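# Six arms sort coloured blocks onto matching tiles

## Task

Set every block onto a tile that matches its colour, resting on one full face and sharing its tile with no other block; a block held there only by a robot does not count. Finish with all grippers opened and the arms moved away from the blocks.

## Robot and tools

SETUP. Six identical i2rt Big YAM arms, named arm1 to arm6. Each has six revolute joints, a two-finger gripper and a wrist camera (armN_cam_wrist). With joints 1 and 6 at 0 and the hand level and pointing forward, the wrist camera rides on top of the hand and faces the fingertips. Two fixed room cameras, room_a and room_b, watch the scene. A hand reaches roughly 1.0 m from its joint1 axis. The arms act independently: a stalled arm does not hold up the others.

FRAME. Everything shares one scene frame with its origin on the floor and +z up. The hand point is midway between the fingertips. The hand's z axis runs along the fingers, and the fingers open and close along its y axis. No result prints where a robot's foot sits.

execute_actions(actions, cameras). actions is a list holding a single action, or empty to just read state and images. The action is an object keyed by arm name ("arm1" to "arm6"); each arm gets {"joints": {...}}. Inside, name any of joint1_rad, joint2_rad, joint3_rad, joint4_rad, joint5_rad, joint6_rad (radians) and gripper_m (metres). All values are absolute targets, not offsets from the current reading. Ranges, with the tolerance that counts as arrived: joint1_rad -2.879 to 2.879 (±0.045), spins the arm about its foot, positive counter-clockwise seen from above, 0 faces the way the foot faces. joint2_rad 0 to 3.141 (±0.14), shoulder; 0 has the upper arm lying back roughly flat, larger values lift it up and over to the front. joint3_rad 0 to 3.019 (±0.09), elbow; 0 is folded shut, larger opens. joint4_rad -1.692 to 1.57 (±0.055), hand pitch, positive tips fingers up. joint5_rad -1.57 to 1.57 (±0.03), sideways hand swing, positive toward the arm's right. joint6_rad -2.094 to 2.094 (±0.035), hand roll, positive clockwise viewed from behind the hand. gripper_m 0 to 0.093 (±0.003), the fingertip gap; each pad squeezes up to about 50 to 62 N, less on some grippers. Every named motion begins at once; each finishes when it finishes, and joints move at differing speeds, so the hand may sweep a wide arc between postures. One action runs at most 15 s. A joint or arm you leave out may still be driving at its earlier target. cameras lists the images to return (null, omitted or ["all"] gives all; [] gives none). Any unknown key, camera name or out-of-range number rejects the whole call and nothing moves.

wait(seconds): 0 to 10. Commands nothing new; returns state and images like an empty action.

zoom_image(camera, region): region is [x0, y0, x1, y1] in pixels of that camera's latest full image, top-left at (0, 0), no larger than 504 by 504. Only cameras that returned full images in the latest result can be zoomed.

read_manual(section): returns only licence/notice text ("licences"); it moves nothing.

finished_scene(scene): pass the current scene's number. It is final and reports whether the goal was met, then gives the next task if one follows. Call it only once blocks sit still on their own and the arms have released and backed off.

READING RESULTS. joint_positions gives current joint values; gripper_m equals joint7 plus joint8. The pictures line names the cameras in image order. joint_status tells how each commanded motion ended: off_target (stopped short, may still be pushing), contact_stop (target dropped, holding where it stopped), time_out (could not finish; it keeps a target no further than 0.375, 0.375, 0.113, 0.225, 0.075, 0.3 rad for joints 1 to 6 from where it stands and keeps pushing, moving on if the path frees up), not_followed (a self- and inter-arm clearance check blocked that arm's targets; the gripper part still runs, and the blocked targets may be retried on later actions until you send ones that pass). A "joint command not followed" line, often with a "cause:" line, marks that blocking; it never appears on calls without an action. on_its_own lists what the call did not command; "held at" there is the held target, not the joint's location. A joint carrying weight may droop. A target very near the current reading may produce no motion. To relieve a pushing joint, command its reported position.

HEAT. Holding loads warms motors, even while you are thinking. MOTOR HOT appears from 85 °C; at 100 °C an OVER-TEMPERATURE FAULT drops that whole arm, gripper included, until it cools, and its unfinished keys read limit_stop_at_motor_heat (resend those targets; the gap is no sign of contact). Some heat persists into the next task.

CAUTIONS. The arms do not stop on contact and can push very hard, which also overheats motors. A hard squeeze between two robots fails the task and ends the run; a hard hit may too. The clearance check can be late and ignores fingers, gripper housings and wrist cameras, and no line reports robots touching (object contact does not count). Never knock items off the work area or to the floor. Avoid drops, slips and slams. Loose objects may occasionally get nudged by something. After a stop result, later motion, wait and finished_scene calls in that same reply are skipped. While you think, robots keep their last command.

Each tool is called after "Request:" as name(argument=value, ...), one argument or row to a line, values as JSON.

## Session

Request:
execute_actions(
  actions=[],
)

Scene clock: 0.00 s.
Motor temperatures (°C, as the motors report them): arm1=[21 26 26 21 19 19] | arm2=[20 26 26 19 21 20] | arm3=[20 21 23 19 20 19] | arm4=[20 23 27 21 19 19] | arm5=[21 20 25 20 21 21] | arm6=[19 23 22 20 21 19]
arm1.joint_positions: joint1_rad=-0.431 joint2_rad=+0.441 joint3_rad=+1.663 joint4_rad=-1.367 joint5_rad=-0.022 joint6_rad=-0.730 gripper_m=+0.094
arm1.joint_status: not commanded
arm1.hand: x=-0.0034 y=-0.0578 z=+1.3283 quat_wxyz=(-0.620, +0.654, -0.387, -0.195) (m; scene frame)
arm2.joint_positions: joint1_rad=-0.493 joint2_rad=+0.322 joint3_rad=+1.617 joint4_rad=-1.423 joint5_rad=-0.167 joint6_rad=-0.498 gripper_m=+0.095
arm2.joint_status: not commanded
arm2.hand: x=+1.1072 y=-0.3504 z=+1.3331 quat_wxyz=(-0.658, +0.341, -0.671, +0.009) (m; scene frame)
arm3.joint_positions: joint1_rad=+0.782 joint2_rad=+0.370 joint3_rad=+1.464 joint4_rad=-1.380 joint5_rad=-0.145 joint6_rad=-0.080 gripper_m=+0.094
arm3.joint_status: not commanded
arm3.hand: x=-0.2241 y=+0.9484 z=+1.2299 quat_wxyz=(-0.399, -0.583, -0.548, +0.448) (m; scene frame)
arm4.joint_positions: joint1_rad=-0.368 joint2_rad=+0.585 joint3_rad=+1.618 joint4_rad=-1.567 joint5_rad=+0.279 joint6_rad=-0.116 gripper_m=+0.095
arm4.joint_status: not commanded
arm4.hand: x=-1.1147 y=-0.8378 z=+1.3004 quat_wxyz=(-0.139, -0.739, -0.449, +0.482) (m; scene frame)
arm5.joint_positions: joint1_rad=-0.176 joint2_rad=+0.390 joint3_rad=+1.464 joint4_rad=-1.136 joint5_rad=-0.061 joint6_rad=+0.308 gripper_m=+0.094
arm5.joint_status: not commanded
arm5.hand: x=+1.3767 y=-1.5824 z=+1.2770 quat_wxyz=(-0.686, -0.224, -0.692, -0.006) (m; scene frame)
arm6.joint_positions: joint1_rad=-0.612 joint2_rad=+0.297 joint3_rad=+1.321 joint4_rad=-1.159 joint5_rad=+0.251 joint6_rad=-0.556 gripper_m=+0.095
arm6.joint_status: not commanded
arm6.hand: x=-0.9853 y=+1.7827 z=+1.2781 quat_wxyz=(-0.656, +0.342, -0.669, +0.075) (m; scene frame)
pictures: arm1_cam_wrist, arm2_cam_wrist, arm3_cam_wrist, arm4_cam_wrist, arm5_cam_wrist, arm6_cam_wrist, room_a, room_b
Images, in order (width x height): arm1_cam_wrist 504x504, arm2_cam_wrist 504x504, arm3_cam_wrist 504x504, arm4_cam_wrist 504x504, arm5_cam_wrist 504x504, arm6_cam_wrist 504x504, room_a 504x504, room_b 504x504.

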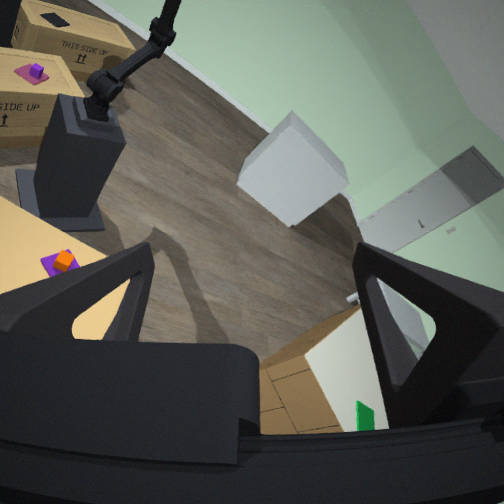

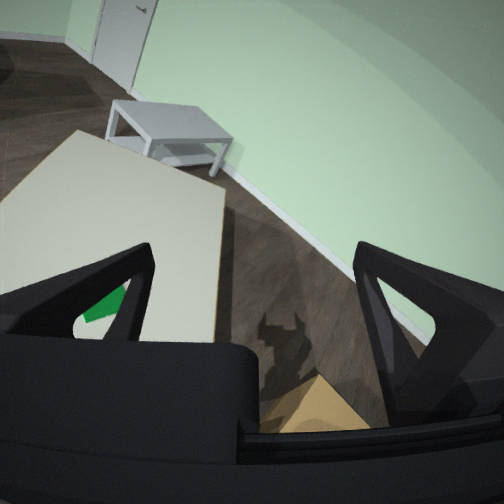

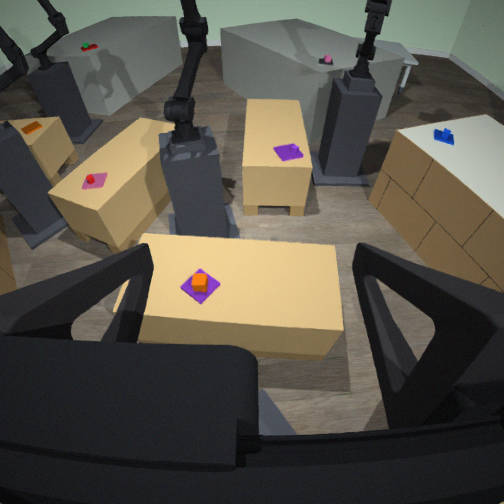

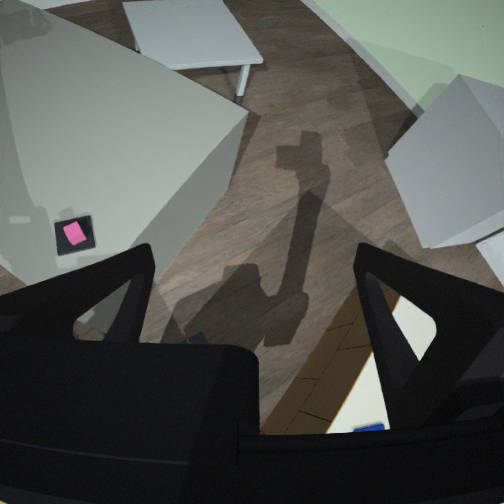

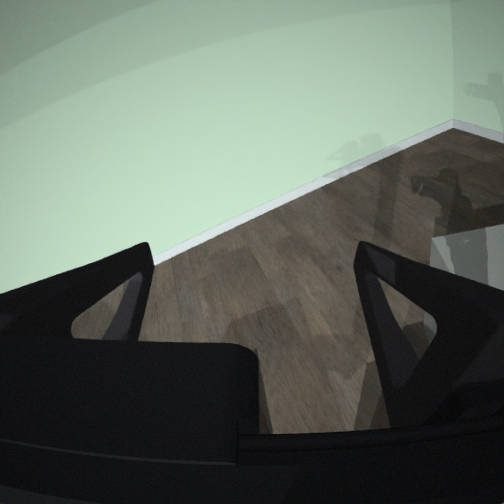

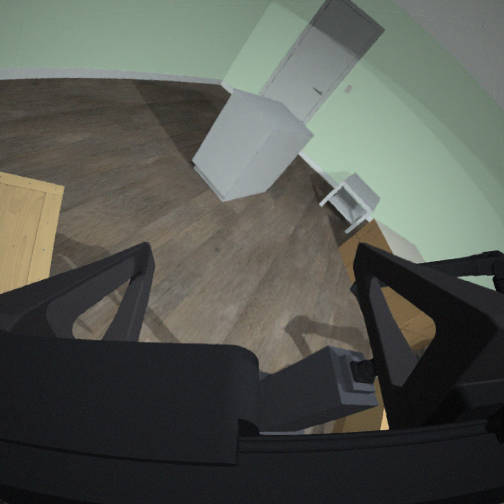

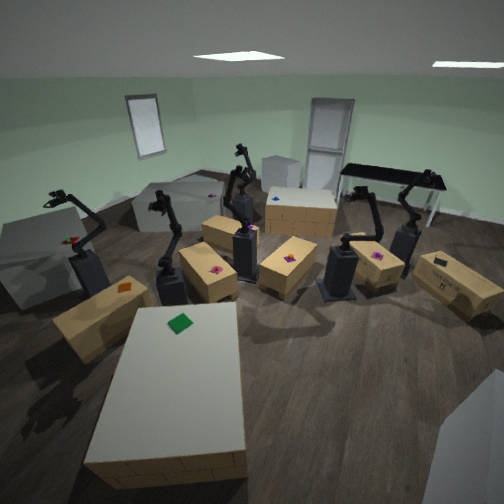

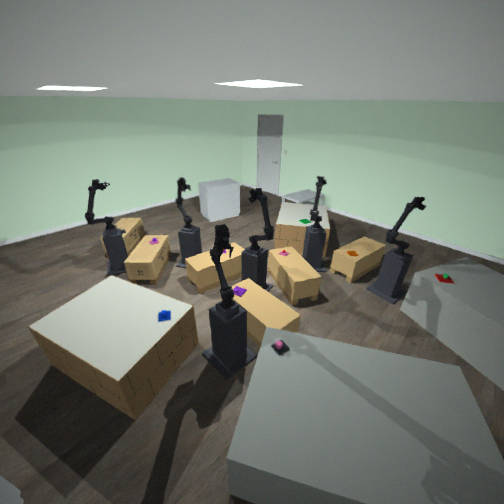

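Request:
execute_actions(
  actions=[],
)

Scene clock: 16.93 s.
Motor temperatures (°C, as the motors report them): arm1=[21 26 27 21 19 19] | arm2=[20 27 26 19 21 20] | arm3=[20 21 25 19 20 19] | arm4=[20 22 29 21 19 19] | arm5=[21 20 26 20 21 21] | arm6=[19 23 24 20 21 19]
arm1.joint_positions: joint1_rad=-0.431 joint2_rad=+0.441 joint3_rad=+1.663 joint4_rad=-1.367 joint5_rad=-0.022 joint6_rad=-0.730 gripper_m=+0.094
arm1.joint_status: not commanded
arm1.hand: x=-0.0034 y=-0.0578 z=+1.3283 quat_wxyz=(-0.620, +0.654, -0.387, -0.195) (m; scene frame)
arm2.joint_positions: joint1_rad=-0.493 joint2_rad=+0.322 joint3_rad=+1.617 joint4_rad=-1.423 joint5_rad=-0.167 joint6_rad=-0.498 gripper_m=+0.095
arm2.joint_status: not commanded
arm2.hand: x=+1.1072 y=-0.3504 z=+1.3331 quat_wxyz=(-0.658, +0.341, -0.671, +0.009) (m; scene frame)
arm3.joint_positions: joint1_rad=+0.782 joint2_rad=+0.370 joint3_rad=+1.464 joint4_rad=-1.380 joint5_rad=-0.145 joint6_rad=-0.080 gripper_m=+0.094
arm3.joint_status: not commanded
arm3.hand: x=-0.2241 y=+0.9484 z=+1.2299 quat_wxyz=(-0.399, -0.583, -0.548, +0.448) (m; scene frame)
arm4.joint_positions: joint1_rad=-0.368 joint2_rad=+0.585 joint3_rad=+1.618 joint4_rad=-1.567 joint5_rad=+0.279 joint6_rad=-0.116 gripper_m=+0.095
arm4.joint_status: not commanded
arm4.hand: x=-1.1147 y=-0.8378 z=+1.3004 quat_wxyz=(-0.139, -0.739, -0.449, +0.482) (m; scene frame)
arm5.joint_positions: joint1_rad=-0.176 joint2_rad=+0.390 joint3_rad=+1.464 joint4_rad=-1.136 joint5_rad=-0.061 joint6_rad=+0.308 gripper_m=+0.094
arm5.joint_status: not commanded
arm5.hand: x=+1.3767 y=-1.5824 z=+1.2770 quat_wxyz=(-0.686, -0.224, -0.692, -0.006) (m; scene frame)
arm6.joint_positions: joint1_rad=-0.612 joint2_rad=+0.297 joint3_rad=+1.321 joint4_rad=-1.159 joint5_rad=+0.251 joint6_rad=-0.556 gripper_m=+0.095
arm6.joint_status: not commanded
arm6.hand: x=-0.9853 y=+1.7827 z=+1.2781 quat_wxyz=(-0.656, +0.342, -0.669, +0.075) (m; scene frame)
pictures: arm1_cam_wrist, arm2_cam_wrist, arm3_cam_wrist, arm4_cam_wrist, arm5_cam_wrist, arm6_cam_wrist, room_a, room_b
Images, in order (width x height): arm1_cam_wrist 504x504, arm2_cam_wrist 504x504, arm3_cam_wrist 504x504, arm4_cam_wrist 504x504, arm5_cam_wrist 504x504, arm6_cam_wrist 504x504, room_a 504x504, room_b 504x504.

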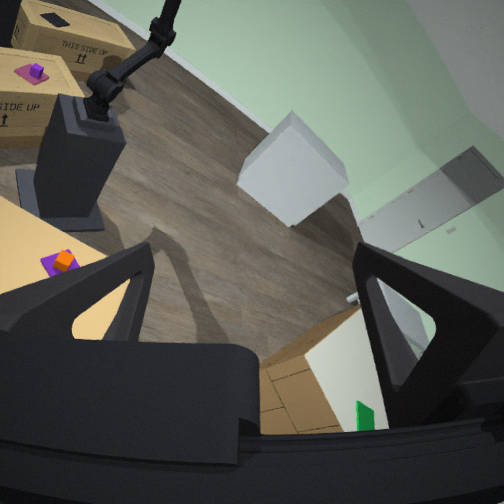

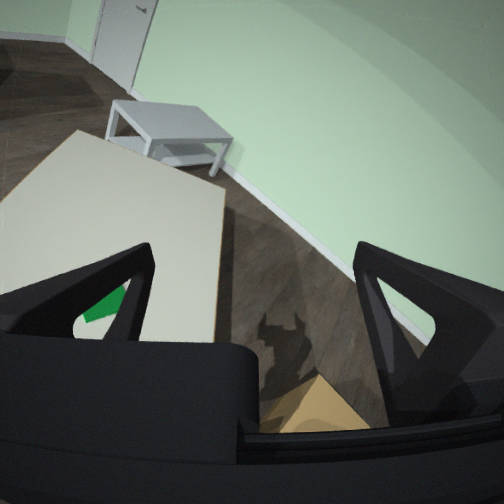

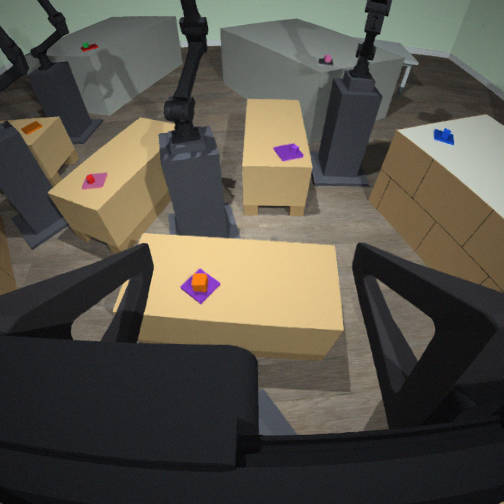

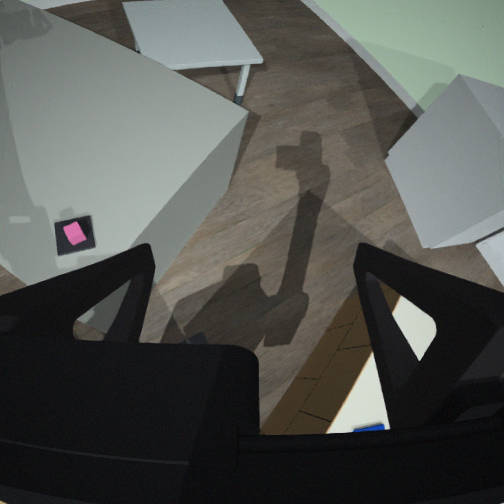

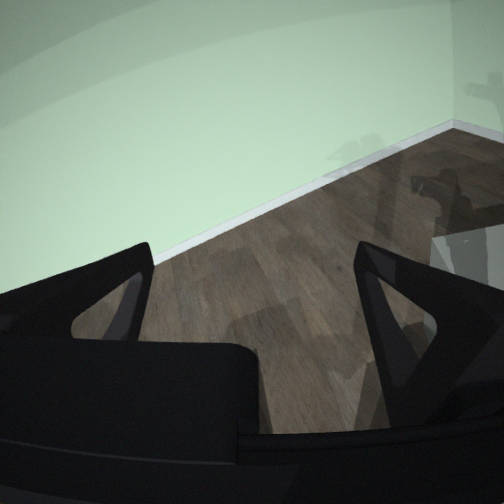

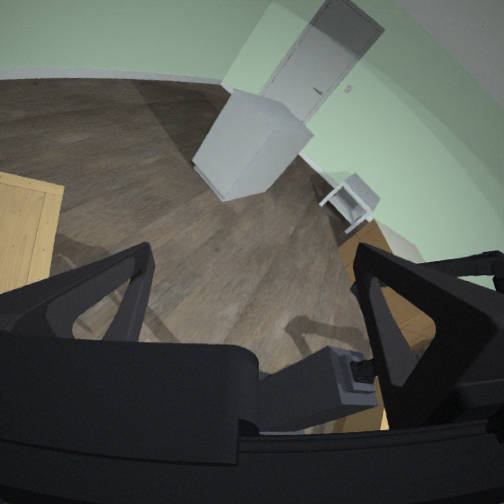

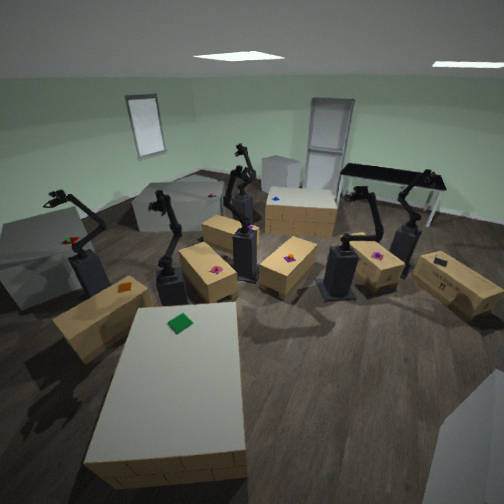

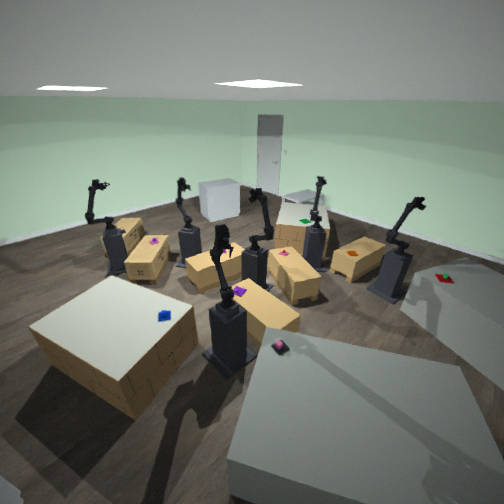

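Request:
zoom_image(
  camera="arm3_cam_wrist",
  region=[230, 90, 490, 220],
)

Request:
zoom_image(
  camera="arm3_cam_wrist",
  region=[0, 20, 200, 220],
)

Region (230, 90, 490, 220) of arm3_cam_wrist's 504x504 image, scaled by 1.938, with more detail than that image has.

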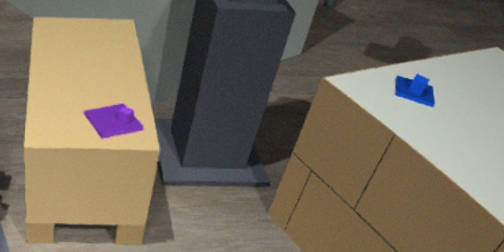

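Region (0, 20, 200, 220) of arm3_cam_wrist's 504x504 image, scaled by 2.520, with more detail than that image has.

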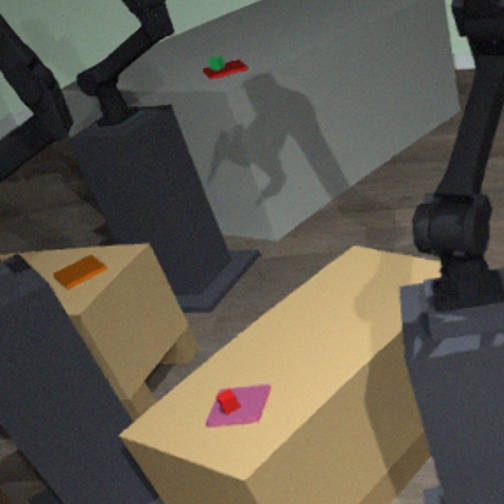

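Request:
execute_actions(
  actions=[
    {"arm1":{"joints":{"joint1_rad":-0.05,"joint2_rad":1.95,"joint3_rad":1.39,"joint4_rad":-0.99,"joint5_rad":0,"joint6_rad":0}},"arm2":{"joints":{"joint1_rad":1.94,"joint2_rad":1.95,"joint3_rad":1.39,"joint4_rad":-0.99,"joint5_rad":0,"joint6_rad":0}},"arm3":{"joints":{"joint1_rad":-1.15,"joint2_rad":1.95,"joint3_rad":1.39,"joint4_rad":-0.99,"joint5_rad":0,"joint6_rad":0}},"arm4":{"joints":{"joint1_rad":0.1,"joint2_rad":1.77,"joint3_rad":1.75,"joint4_rad":-1.51,"joint5_rad":0,"joint6_rad":0}},"arm5":{"joints":{"joint1_rad":-1.4,"joint2_rad":1.77,"joint3_rad":1.75,"joint4_rad":-1.51,"joint5_rad":0,"joint6_rad":0}}},
  ],
  cameras=["arm1_cam_wrist","arm2_cam_wrist","arm3_cam_wrist","arm4_cam_wrist","arm5_cam_wrist"],
)

Scene clock: 50.20 s.
Motor temperatures (°C, as the motors report them): arm1=[21 25 27 21 19 19] | arm2=[20 27 26 19 21 20] | arm3=[20 21 25 19 20 19] | arm4=[20 22 29 21 19 19] | arm5=[21 20 27 21 21 21] | arm6=[19 23 24 20 21 19]
arm1.joint_positions: joint1_rad=-0.054 joint2_rad=+1.954 joint3_rad=+1.387 joint4_rad=-0.994 joint5_rad=-0.002 joint6_rad=-0.007 gripper_m=+0.094
arm1.joint_status: all done
arm1.hand: x=-0.0874 y=+0.4006 z=+0.6508 quat_wxyz=(+0.001, +0.752, -0.659, +0.001) (m; scene frame)
arm2.joint_positions: joint1_rad=+1.947 joint2_rad=+1.955 joint3_rad=+1.395 joint4_rad=-0.997 joint5_rad=+0.000 joint6_rad=-0.010 gripper_m=+0.095
arm2.joint_status: all done
arm2.hand: x=+0.5765 y=-0.1701 z=+0.6898 quat_wxyz=(+0.004, +0.980, -0.199, -0.008) (m; scene frame)
arm3.joint_positions: joint1_rad=-1.156 joint2_rad=+1.961 joint3_rad=+1.380 joint4_rad=-0.986 joint5_rad=+0.000 joint6_rad=-0.010 gripper_m=+0.094
arm3.joint_status: all done
arm3.hand: x=-0.6669 y=+1.3685 z=+0.6233 quat_wxyz=(+0.002, -0.955, +0.295, -0.003) (m; scene frame)
arm4.joint_positions: joint1_rad=+0.092 joint2_rad=+1.770 joint3_rad=+1.742 joint4_rad=-1.517 joint5_rad=+0.003 joint6_rad=-0.009 gripper_m=+0.095
arm4.joint_status: all done
arm4.hand: x=-0.9903 y=-1.2770 z=+0.9318 quat_wxyz=(-0.013, -0.693, -0.721, +0.006) (m; scene frame)
arm5.joint_positions: joint1_rad=-1.399 joint2_rad=+1.791 joint3_rad=+1.730 joint4_rad=-1.495 joint5_rad=-0.001 joint6_rad=+0.012 gripper_m=+0.094
arm5.joint_status: all done
arm5.hand: x=+1.2490 y=-2.0992 z=+0.8303 quat_wxyz=(-0.005, -0.718, -0.696, +0.000) (m; scene frame)
arm6.joint_positions: joint1_rad=-0.612 joint2_rad=+0.297 joint3_rad=+1.321 joint4_rad=-1.159 joint5_rad=+0.251 joint6_rad=-0.556 gripper_m=+0.095
arm6.joint_status: not commanded
arm6.hand: x=-0.9853 y=+1.7827 z=+1.2781 quat_wxyz=(-0.656, +0.342, -0.669, +0.075) (m; scene frame)
pictures: arm1_cam_wrist, arm2_cam_wrist, arm3_cam_wrist, arm4_cam_wrist, arm5_cam_wrist
Images, in order (width x height): arm1_cam_wrist 504x504, arm2_cam_wrist 504x504, arm3_cam_wrist 504x504, arm4_cam_wrist 504x504, arm5_cam_wrist 504x504.

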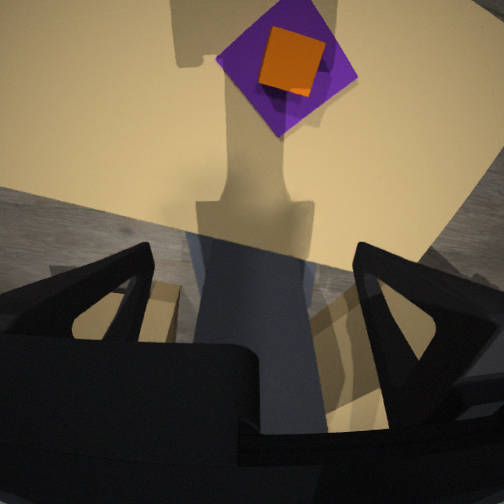

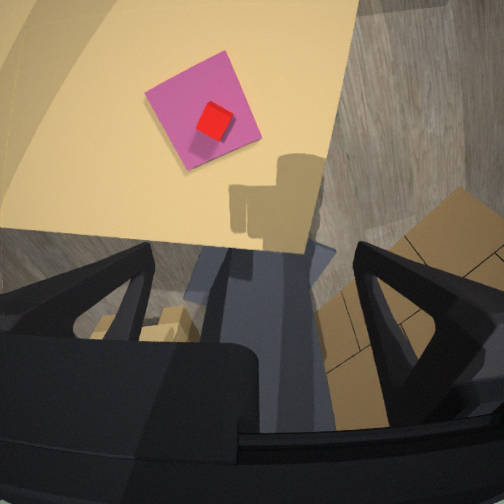

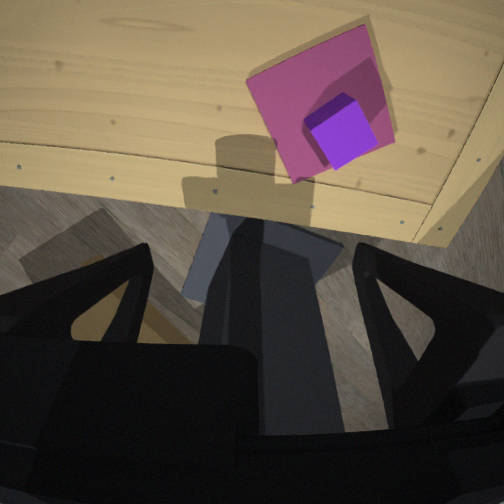

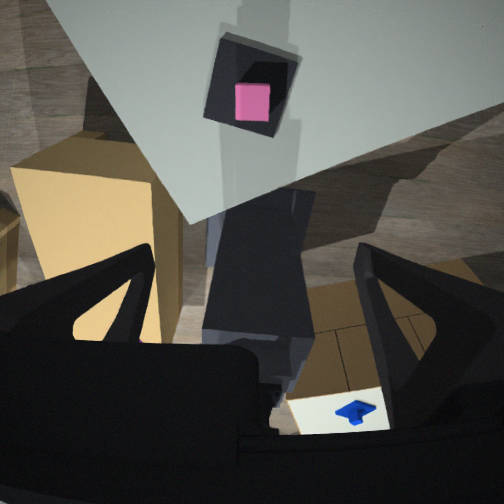

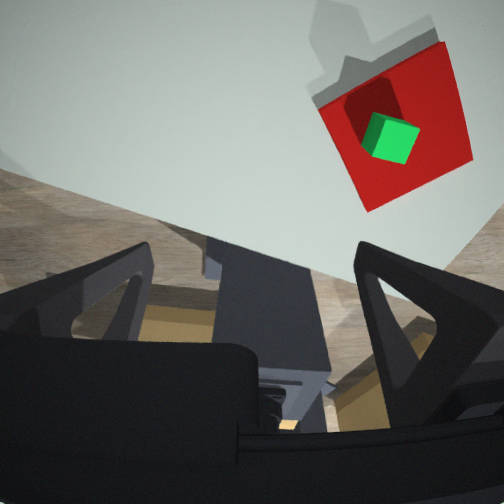

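Request:
execute_actions(
  actions=[
    {"arm1":{"joints":{"joint1_rad":-0.116,"joint2_rad":2.315,"joint3_rad":1.685,"joint4_rad":-0.915,"joint6_rad":0.24}},"arm2":{"joints":{"joint1_rad":2.028,"joint2_rad":2.298,"joint3_rad":1.445,"joint4_rad":-0.695,"joint6_rad":0.5}},"arm3":{"joints":{"joint1_rad":-1.302,"joint2_rad":2.155,"joint3_rad":1.44,"joint4_rad":-0.832,"joint6_rad":-0.61}},"arm4":{"joints":{"joint2_rad":1.96,"joint3_rad":1.625,"joint4_rad":-1.222,"joint6_rad":0.02}},"arm5":{"joints":{"joint1_rad":-1.625,"joint2_rad":1.895,"joint3_rad":1.715,"joint4_rad":-1.37,"joint6_rad":0.04}}},
  ],
  cameras=["arm1_cam_wrist","arm2_cam_wrist","arm3_cam_wrist","arm4_cam_wrist","arm5_cam_wrist"],
)

Scene clock: 101.77 s.
Motor temperatures (°C, as the motors report them): arm1=[21 28 29 21 19 19] | arm2=[20 28 27 19 21 20] | arm3=[20 23 25 19 20 19] | arm4=[20 25 31 21 19 19] | arm5=[21 23 28 20 21 21] | arm6=[19 22 24 20 21 19]
arm1.joint_positions: joint1_rad=-0.122 joint2_rad=+2.318 joint3_rad=+1.649 joint4_rad=-0.916 joint5_rad=-0.002 joint6_rad=+0.232 gripper_m=+0.094
arm1.joint_status: all done
arm1.hand: x=-0.0542 y=+0.4766 z=+0.5241 quat_wxyz=(+0.008, +0.642, -0.766, +0.010) (m; scene frame)
arm2.joint_positions: joint1_rad=+2.035 joint2_rad=+2.326 joint3_rad=+1.423 joint4_rad=-0.710 joint5_rad=+0.000 joint6_rad=+0.490 gripper_m=+0.095
arm2.joint_status: all done
arm2.hand: x=+0.5556 y=-0.2166 z=+0.4965 quat_wxyz=(+0.003, +0.918, -0.395, +0.022) (m; scene frame)
arm3.joint_positions: joint1_rad=-1.301 joint2_rad=+2.180 joint3_rad=+1.422 joint4_rad=-0.840 joint5_rad=+0.000 joint6_rad=-0.597 gripper_m=+0.094
arm3.joint_status: all done
arm3.hand: x=-0.6273 y=+1.4411 z=+0.5180 quat_wxyz=(-0.008, -0.997, +0.079, -0.016) (m; scene frame)
arm4.joint_positions: joint1_rad=+0.092 joint2_rad=+1.951 joint3_rad=+1.619 joint4_rad=-1.239 joint5_rad=+0.003 joint6_rad=+0.011 gripper_m=+0.095
arm4.joint_status: all done
arm4.hand: x=-0.9874 y=-1.3122 z=+0.7864 quat_wxyz=(-0.004, -0.700, -0.714, -0.003) (m; scene frame)
arm5.joint_positions: joint1_rad=-1.620 joint2_rad=+1.919 joint3_rad=+1.708 joint4_rad=-1.384 joint5_rad=+0.000 joint6_rad=+0.030 gripper_m=+0.094
arm5.joint_status: all done
arm5.hand: x=+1.1218 y=-2.1088 z=+0.7509 quat_wxyz=(+0.009, -0.795, -0.606, -0.015) (m; scene frame)
arm6.joint_positions: joint1_rad=-0.612 joint2_rad=+0.297 joint3_rad=+1.321 joint4_rad=-1.159 joint5_rad=+0.251 joint6_rad=-0.556 gripper_m=+0.095
arm6.joint_status: not commanded
arm6.hand: x=-0.9853 y=+1.7827 z=+1.2781 quat_wxyz=(-0.656, +0.342, -0.669, +0.075) (m; scene frame)
pictures: arm1_cam_wrist, arm2_cam_wrist, arm3_cam_wrist, arm4_cam_wrist, arm5_cam_wrist
Images, in order (width x height): arm1_cam_wrist 504x504, arm2_cam_wrist 504x504, arm3_cam_wrist 504x504, arm4_cam_wrist 504x504, arm5_cam_wrist 504x504.

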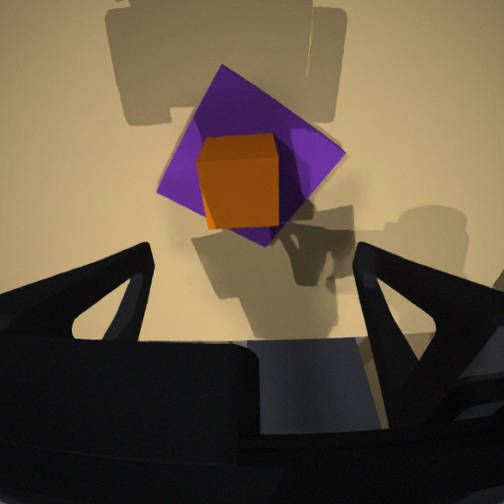

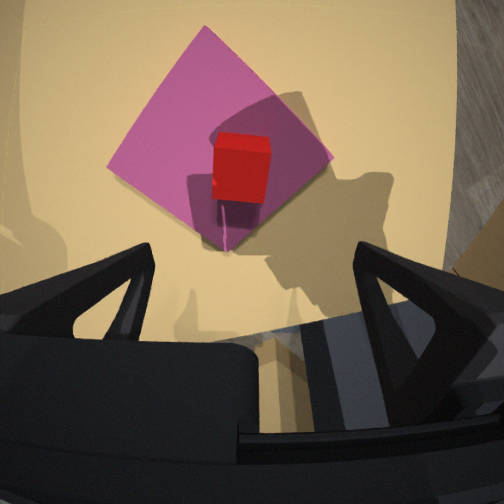

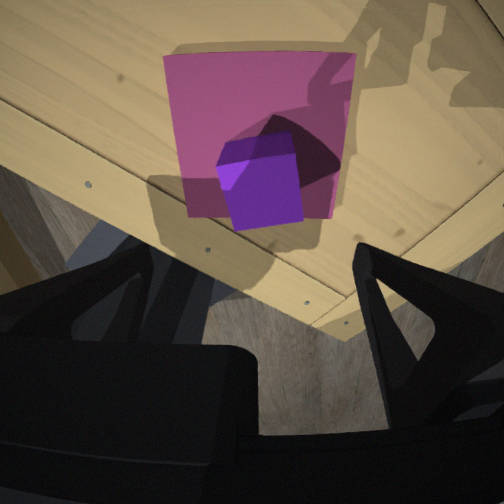

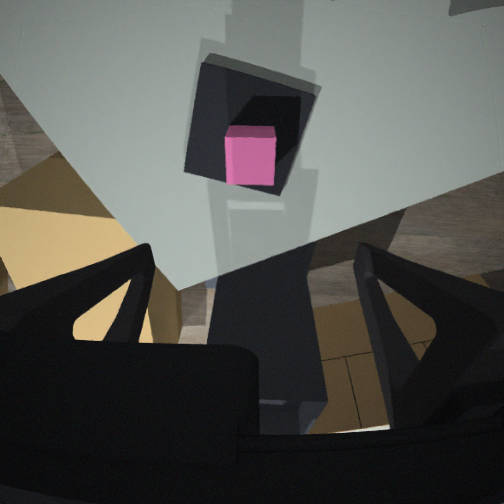

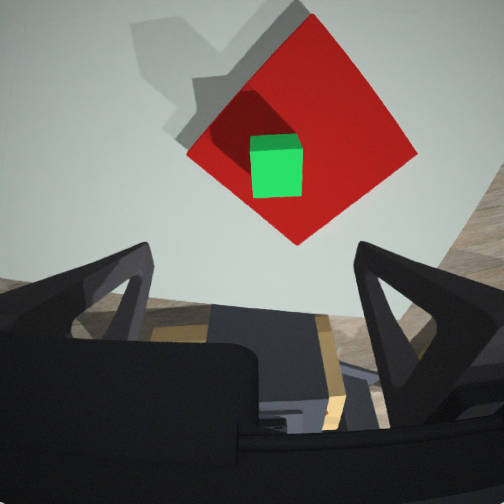

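Request:
execute_actions(
  actions=[
    {"arm1":{"joints":{"joint1_rad":-0.104,"joint2_rad":2.445,"joint4_rad":-0.758,"joint6_rad":0.17}},"arm2":{"joints":{"joint2_rad":2.43,"joint3_rad":1.495,"joint4_rad":-0.582,"joint6_rad":0.57}},"arm3":{"joints":{"joint1_rad":-1.316,"joint2_rad":2.30,"joint4_rad":-0.655,"joint6_rad":-0.78}},"arm4":{"joints":{"joint2_rad":2.112,"joint3_rad":1.505,"joint4_rad":-0.945}},"arm5":{"joints":{"joint1_rad":-1.658,"joint2_rad":1.955,"joint3_rad":1.52,"joint4_rad":-1.09,"joint6_rad":-0.05}}},
  ],
  cameras=["arm1_cam_wrist","arm2_cam_wrist","arm3_cam_wrist","arm4_cam_wrist","arm5_cam_wrist"],
)

Scene clock: 177.33 s.
Motor temperatures (°C, as the motors report them): arm1=[21 30 31 21 19 19] | arm2=[20 30 27 19 21 20] | arm3=[20 25 25 19 20 19] | arm4=[20 26 31 21 19 19] | arm5=[21 24 28 20 21 21] | arm6=[19 22 24 20 21 19]
arm1.joint_positions: joint1_rad=-0.112 joint2_rad=+2.450 joint3_rad=+1.662 joint4_rad=-0.767 joint5_rad=-0.002 joint6_rad=+0.177 gripper_m=+0.094
arm1.joint_status: all done
arm1.hand: x=-0.0603 y=+0.4807 z=+0.4483 quat_wxyz=(-0.001, +0.667, -0.745, -0.002) (m; scene frame)
arm2.joint_positions: joint1_rad=+2.035 joint2_rad=+2.428 joint3_rad=+1.472 joint4_rad=-0.596 joint5_rad=+0.000 joint6_rad=+0.560 gripper_m=+0.095
arm2.joint_status: all done
arm2.hand: x=+0.5358 y=-0.2105 z=+0.4521 quat_wxyz=(+0.006, +0.904, -0.427, -0.009) (m; scene frame)
arm3.joint_positions: joint1_rad=-1.309 joint2_rad=+2.325 joint3_rad=+1.422 joint4_rad=-0.664 joint5_rad=+0.000 joint6_rad=-0.767 gripper_m=+0.094
arm3.joint_status: all done
arm3.hand: x=-0.6258 y=+1.4467 z=+0.4386 quat_wxyz=(+0.001, -1.000, -0.003, -0.004) (m; scene frame)
arm4.joint_positions: joint1_rad=+0.092 joint2_rad=+2.107 joint3_rad=+1.500 joint4_rad=-0.962 joint5_rad=+0.003 joint6_rad=+0.011 gripper_m=+0.095
arm4.joint_status: all done
arm4.hand: x=-0.9857 y=-1.3137 z=+0.6572 quat_wxyz=(-0.004, -0.700, -0.714, -0.002) (m; scene frame)
arm5.joint_positions: joint1_rad=-1.660 joint2_rad=+1.979 joint3_rad=+1.513 joint4_rad=-1.107 joint5_rad=+0.000 joint6_rad=-0.038 gripper_m=+0.094
arm5.joint_status: all done
arm5.hand: x=+1.1015 y=-2.0951 z=+0.6474 quat_wxyz=(+0.001, -0.787, -0.617, -0.006) (m; scene frame)
arm6.joint_positions: joint1_rad=-0.612 joint2_rad=+0.297 joint3_rad=+1.321 joint4_rad=-1.159 joint5_rad=+0.251 joint6_rad=-0.556 gripper_m=+0.095
arm6.joint_status: not commanded
arm6.hand: x=-0.9853 y=+1.7827 z=+1.2781 quat_wxyz=(-0.656, +0.342, -0.669, +0.075) (m; scene frame)
pictures: arm1_cam_wrist, arm2_cam_wrist, arm3_cam_wrist, arm4_cam_wrist, arm5_cam_wrist
Images, in order (width x height): arm1_cam_wrist 504x504, arm2_cam_wrist 504x504, arm3_cam_wrist 504x504, arm4_cam_wrist 504x504, arm5_cam_wrist 504x504.

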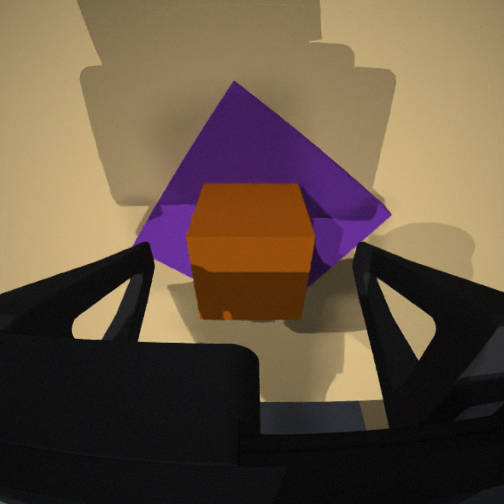

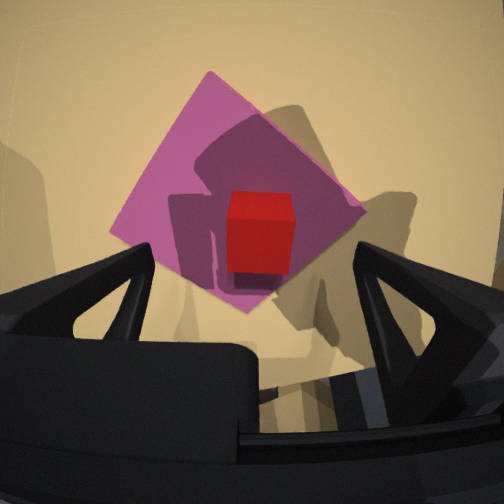

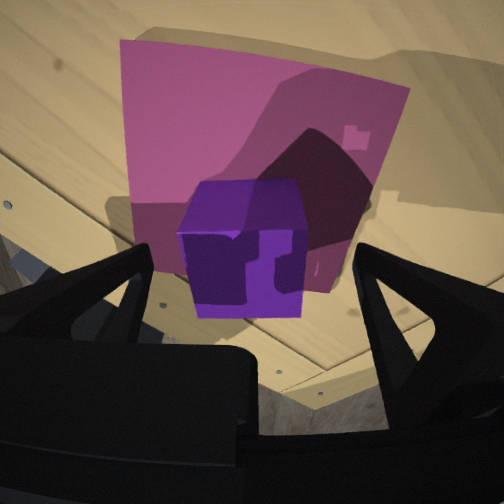

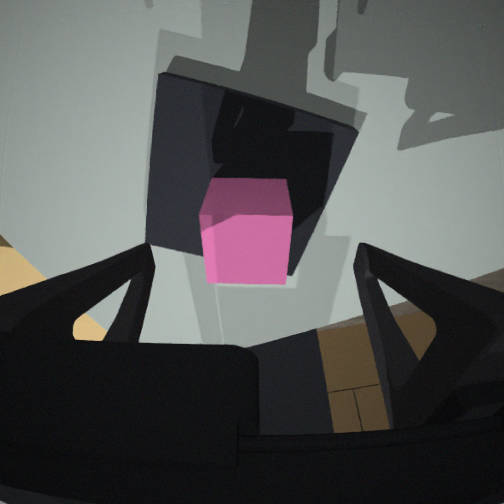

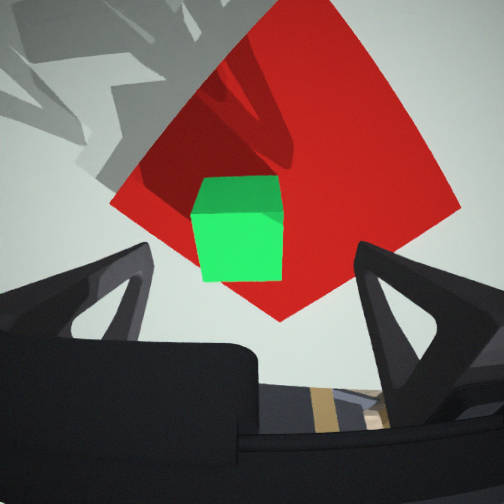

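Request:
execute_actions(
  actions=[
    {"arm1":{"joints":{"gripper_m":0.028}},"arm2":{"joints":{"joint2_rad":2.485,"joint4_rad":-0.549}},"arm3":{"joints":{"gripper_m":0.028}},"arm4":{"joints":{"joint2_rad":2.145,"joint4_rad":-0.922}},"arm5":{"joints":{"joint1_rad":-1.644,"joint2_rad":1.98,"joint4_rad":-1.06}}},
  ],
  cameras=["arm1_cam_wrist","arm2_cam_wrist","arm3_cam_wrist","arm4_cam_wrist","arm5_cam_wrist"],
)

Scene clock: 201.90 s.
Motor temperatures (°C, as the motors report them): arm1=[21 30 30 21 19 19] | arm2=[20 30 27 19 21 20] | arm3=[20 25 25 19 20 19] | arm4=[20 26 30 21 19 19] | arm5=[21 24 28 20 21 21] | arm6=[19 22 24 20 21 19]
arm1.joint_positions: joint1_rad=-0.112 joint2_rad=+2.450 joint3_rad=+1.662 joint4_rad=-0.766 joint5_rad=-0.002 joint6_rad=+0.177 gripper_m=+0.047
arm1.joint_status: gripper_m off_target (ended at +0.047, target +0.028)
arm1.hand: x=-0.0604 y=+0.4809 z=+0.4483 quat_wxyz=(-0.002, +0.667, -0.745, -0.002) (m; scene frame)
arm2.joint_positions: joint1_rad=+2.035 joint2_rad=+2.476 joint3_rad=+1.472 joint4_rad=-0.565 joint5_rad=+0.000 joint6_rad=+0.560 gripper_m=+0.095
arm2.joint_status: all done
arm2.hand: x=+0.5454 y=-0.2139 z=+0.4257 quat_wxyz=(+0.005, +0.904, -0.428, -0.001) (m; scene frame)
arm3.joint_positions: joint1_rad=-1.309 joint2_rad=+2.325 joint3_rad=+1.422 joint4_rad=-0.663 joint5_rad=+0.000 joint6_rad=-0.769 gripper_m=+0.047
arm3.joint_status: gripper_m off_target (ended at +0.047, target +0.028)
arm3.hand: x=-0.6260 y=+1.4469 z=+0.4386 quat_wxyz=(+0.002, -1.000, -0.003, -0.003) (m; scene frame)
arm4.joint_positions: joint1_rad=+0.092 joint2_rad=+2.117 joint3_rad=+1.500 joint4_rad=-0.939 joint5_rad=+0.003 joint6_rad=+0.011 gripper_m=+0.095
arm4.joint_status: all done
arm4.hand: x=-0.9855 y=-1.3175 z=+0.6520 quat_wxyz=(-0.009, -0.700, -0.714, +0.002) (m; scene frame)
arm5.joint_positions: joint1_rad=-1.650 joint2_rad=+1.979 joint3_rad=+1.513 joint4_rad=-1.077 joint5_rad=+0.000 joint6_rad=-0.038 gripper_m=+0.094
arm5.joint_status: all done
arm5.hand: x=+1.1052 y=-2.1037 z=+0.6474 quat_wxyz=(-0.007, -0.784, -0.621, +0.006) (m; scene frame)
arm6.joint_positions: joint1_rad=-0.612 joint2_rad=+0.297 joint3_rad=+1.321 joint4_rad=-1.159 joint5_rad=+0.251 joint6_rad=-0.556 gripper_m=+0.095
arm6.joint_status: not commanded
arm6.hand: x=-0.9853 y=+1.7827 z=+1.2781 quat_wxyz=(-0.656, +0.342, -0.669, +0.075) (m; scene frame)
pictures: arm1_cam_wrist, arm2_cam_wrist, arm3_cam_wrist, arm4_cam_wrist, arm5_cam_wrist
Images, in order (width x height): arm1_cam_wrist 504x504, arm2_cam_wrist 504x504, arm3_cam_wrist 504x504, arm4_cam_wrist 504x504, arm5_cam_wrist 504x504.

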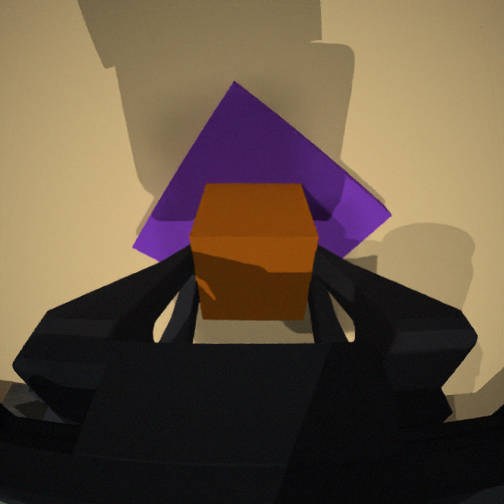

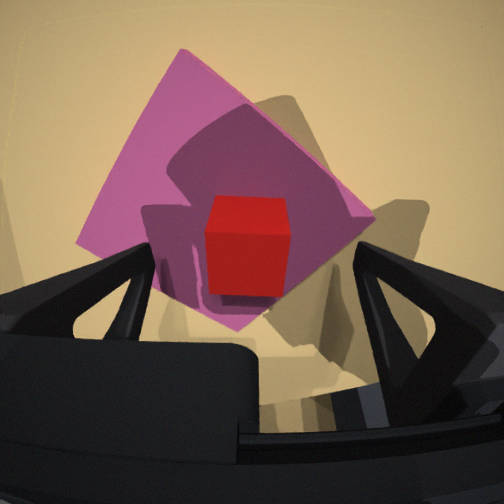

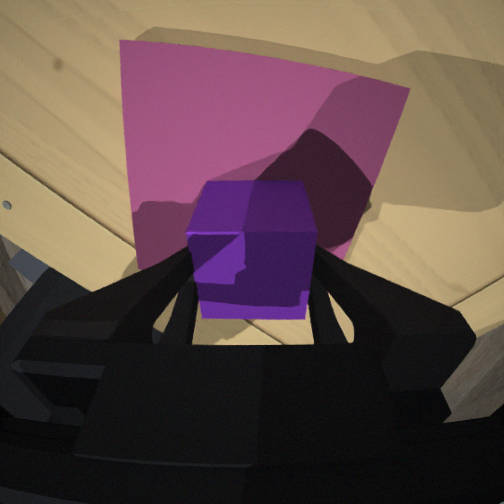

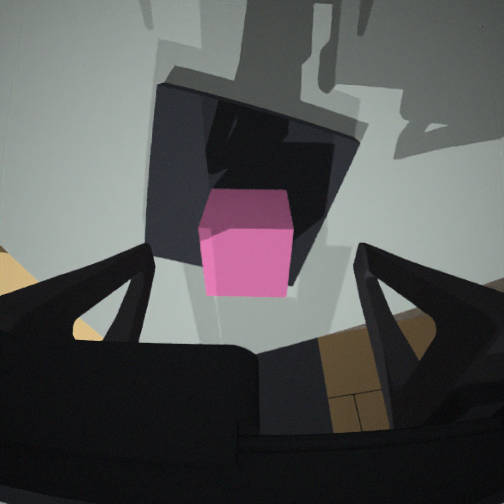

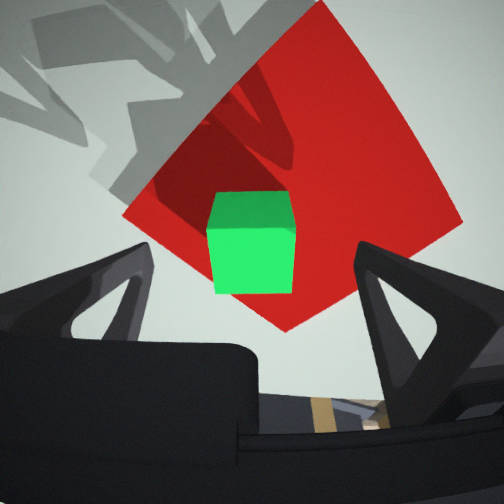

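Request:
execute_actions(
  actions=[
    {"arm1":{"joints":{"joint2_rad":1.607,"joint3_rad":1.172,"joint4_rad":-1.136}},"arm2":{"joints":{"gripper_m":0.014}},"arm3":{"joints":{"joint2_rad":1.607,"joint3_rad":1.172,"joint4_rad":-1.136}},"arm4":{"joints":{"joint2_rad":2.165}},"arm5":{"joints":{"joint2_rad":2.015}}},
  ],
  cameras=["arm1_cam_wrist","arm2_cam_wrist","arm3_cam_wrist","arm4_cam_wrist","arm5_cam_wrist"],
)

Scene clock: 237.70 s.
Motor temperatures (°C, as the motors report them): arm1=[21 30 30 21 19 19] | arm2=[20 30 27 19 21 20] | arm3=[20 26 24 19 20 19] | arm4=[20 26 30 21 19 19] | arm5=[21 24 28 20 21 21] | arm6=[19 22 24 20 21 19]
arm1.joint_positions: joint1_rad=-0.112 joint2_rad=+1.599 joint3_rad=+1.174 joint4_rad=-1.128 joint5_rad=-0.002 joint6_rad=+0.177 gripper_m=+0.047
arm1.joint_status: all done
arm1.hand: x=-0.0494 y=+0.3070 z=+0.7508 quat_wxyz=(-0.002, +0.667, -0.745, -0.003) (m; scene frame)
arm2.joint_positions: joint1_rad=+2.035 joint2_rad=+2.476 joint3_rad=+1.472 joint4_rad=-0.564 joint5_rad=+0.000 joint6_rad=+0.561 gripper_m=+0.032
arm2.joint_status: gripper_m off_target (ended at +0.032, target +0.014)
arm2.hand: x=+0.5453 y=-0.2140 z=+0.4257 quat_wxyz=(+0.005, +0.904, -0.428, -0.001) (m; scene frame)
arm3.joint_positions: joint1_rad=-1.309 joint2_rad=+1.610 joint3_rad=+1.155 joint4_rad=-1.129 joint5_rad=+0.000 joint6_rad=-0.769 gripper_m=+0.047
arm3.joint_status: all done
arm3.hand: x=-0.5392 y=+1.3614 z=+0.7179 quat_wxyz=(-0.005, -1.000, -0.003, -0.010) (m; scene frame)
arm4.joint_positions: joint1_rad=+0.092 joint2_rad=+2.141 joint3_rad=+1.500 joint4_rad=-0.939 joint5_rad=+0.003 joint6_rad=+0.011 gripper_m=+0.095
arm4.joint_status: all done
arm4.hand: x=-0.9855 y=-1.3130 z=+0.6380 quat_wxyz=(+0.000, -0.700, -0.714, -0.006) (m; scene frame)
arm5.joint_positions: joint1_rad=-1.650 joint2_rad=+2.024 joint3_rad=+1.513 joint4_rad=-1.076 joint5_rad=+0.000 joint6_rad=-0.038 gripper_m=+0.094
arm5.joint_status: all done
arm5.hand: x=+1.1067 y=-2.0990 z=+0.6223 quat_wxyz=(+0.006, -0.784, -0.621, -0.012) (m; scene frame)
arm6.joint_positions: joint1_rad=-0.612 joint2_rad=+0.297 joint3_rad=+1.321 joint4_rad=-1.159 joint5_rad=+0.251 joint6_rad=-0.556 gripper_m=+0.095
arm6.joint_status: not commanded
arm6.hand: x=-0.9853 y=+1.7827 z=+1.2781 quat_wxyz=(-0.656, +0.342, -0.669, +0.075) (m; scene frame)
pictures: arm1_cam_wrist, arm2_cam_wrist, arm3_cam_wrist, arm4_cam_wrist, arm5_cam_wrist
Images, in order (width x height): arm1_cam_wrist 504x504, arm2_cam_wrist 504x504, arm3_cam_wrist 504x504, arm4_cam_wrist 504x504, arm5_cam_wrist 504x504.

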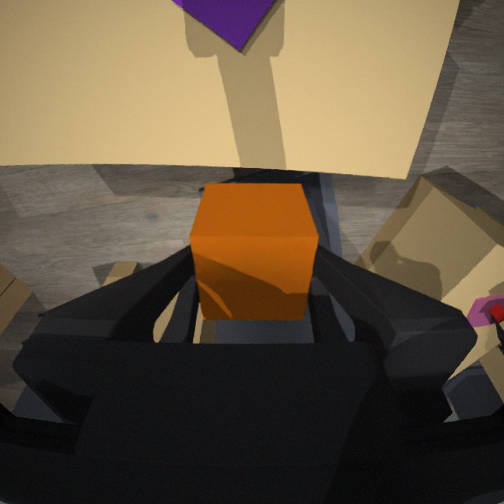

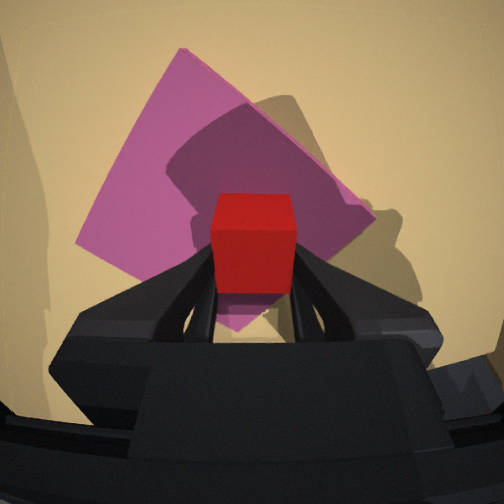

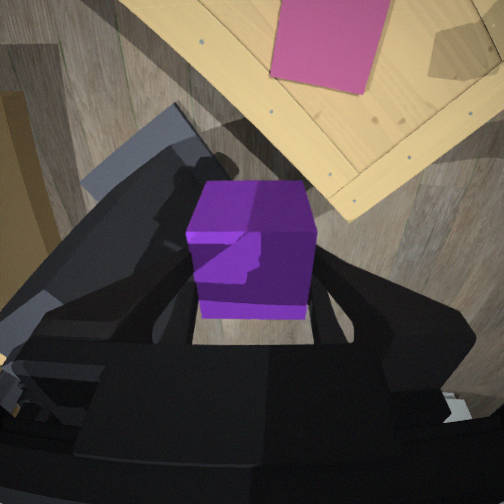

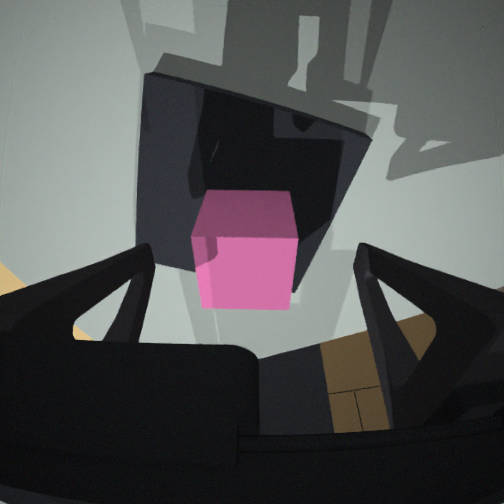

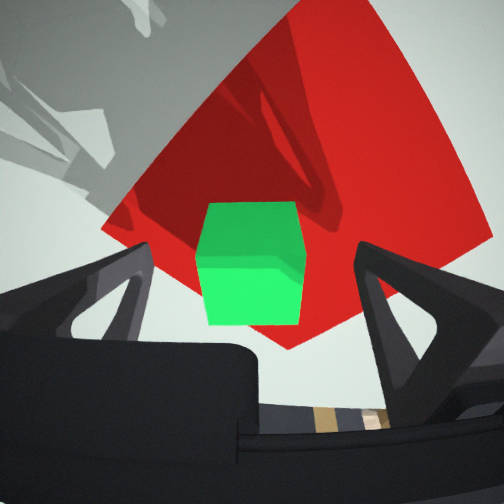

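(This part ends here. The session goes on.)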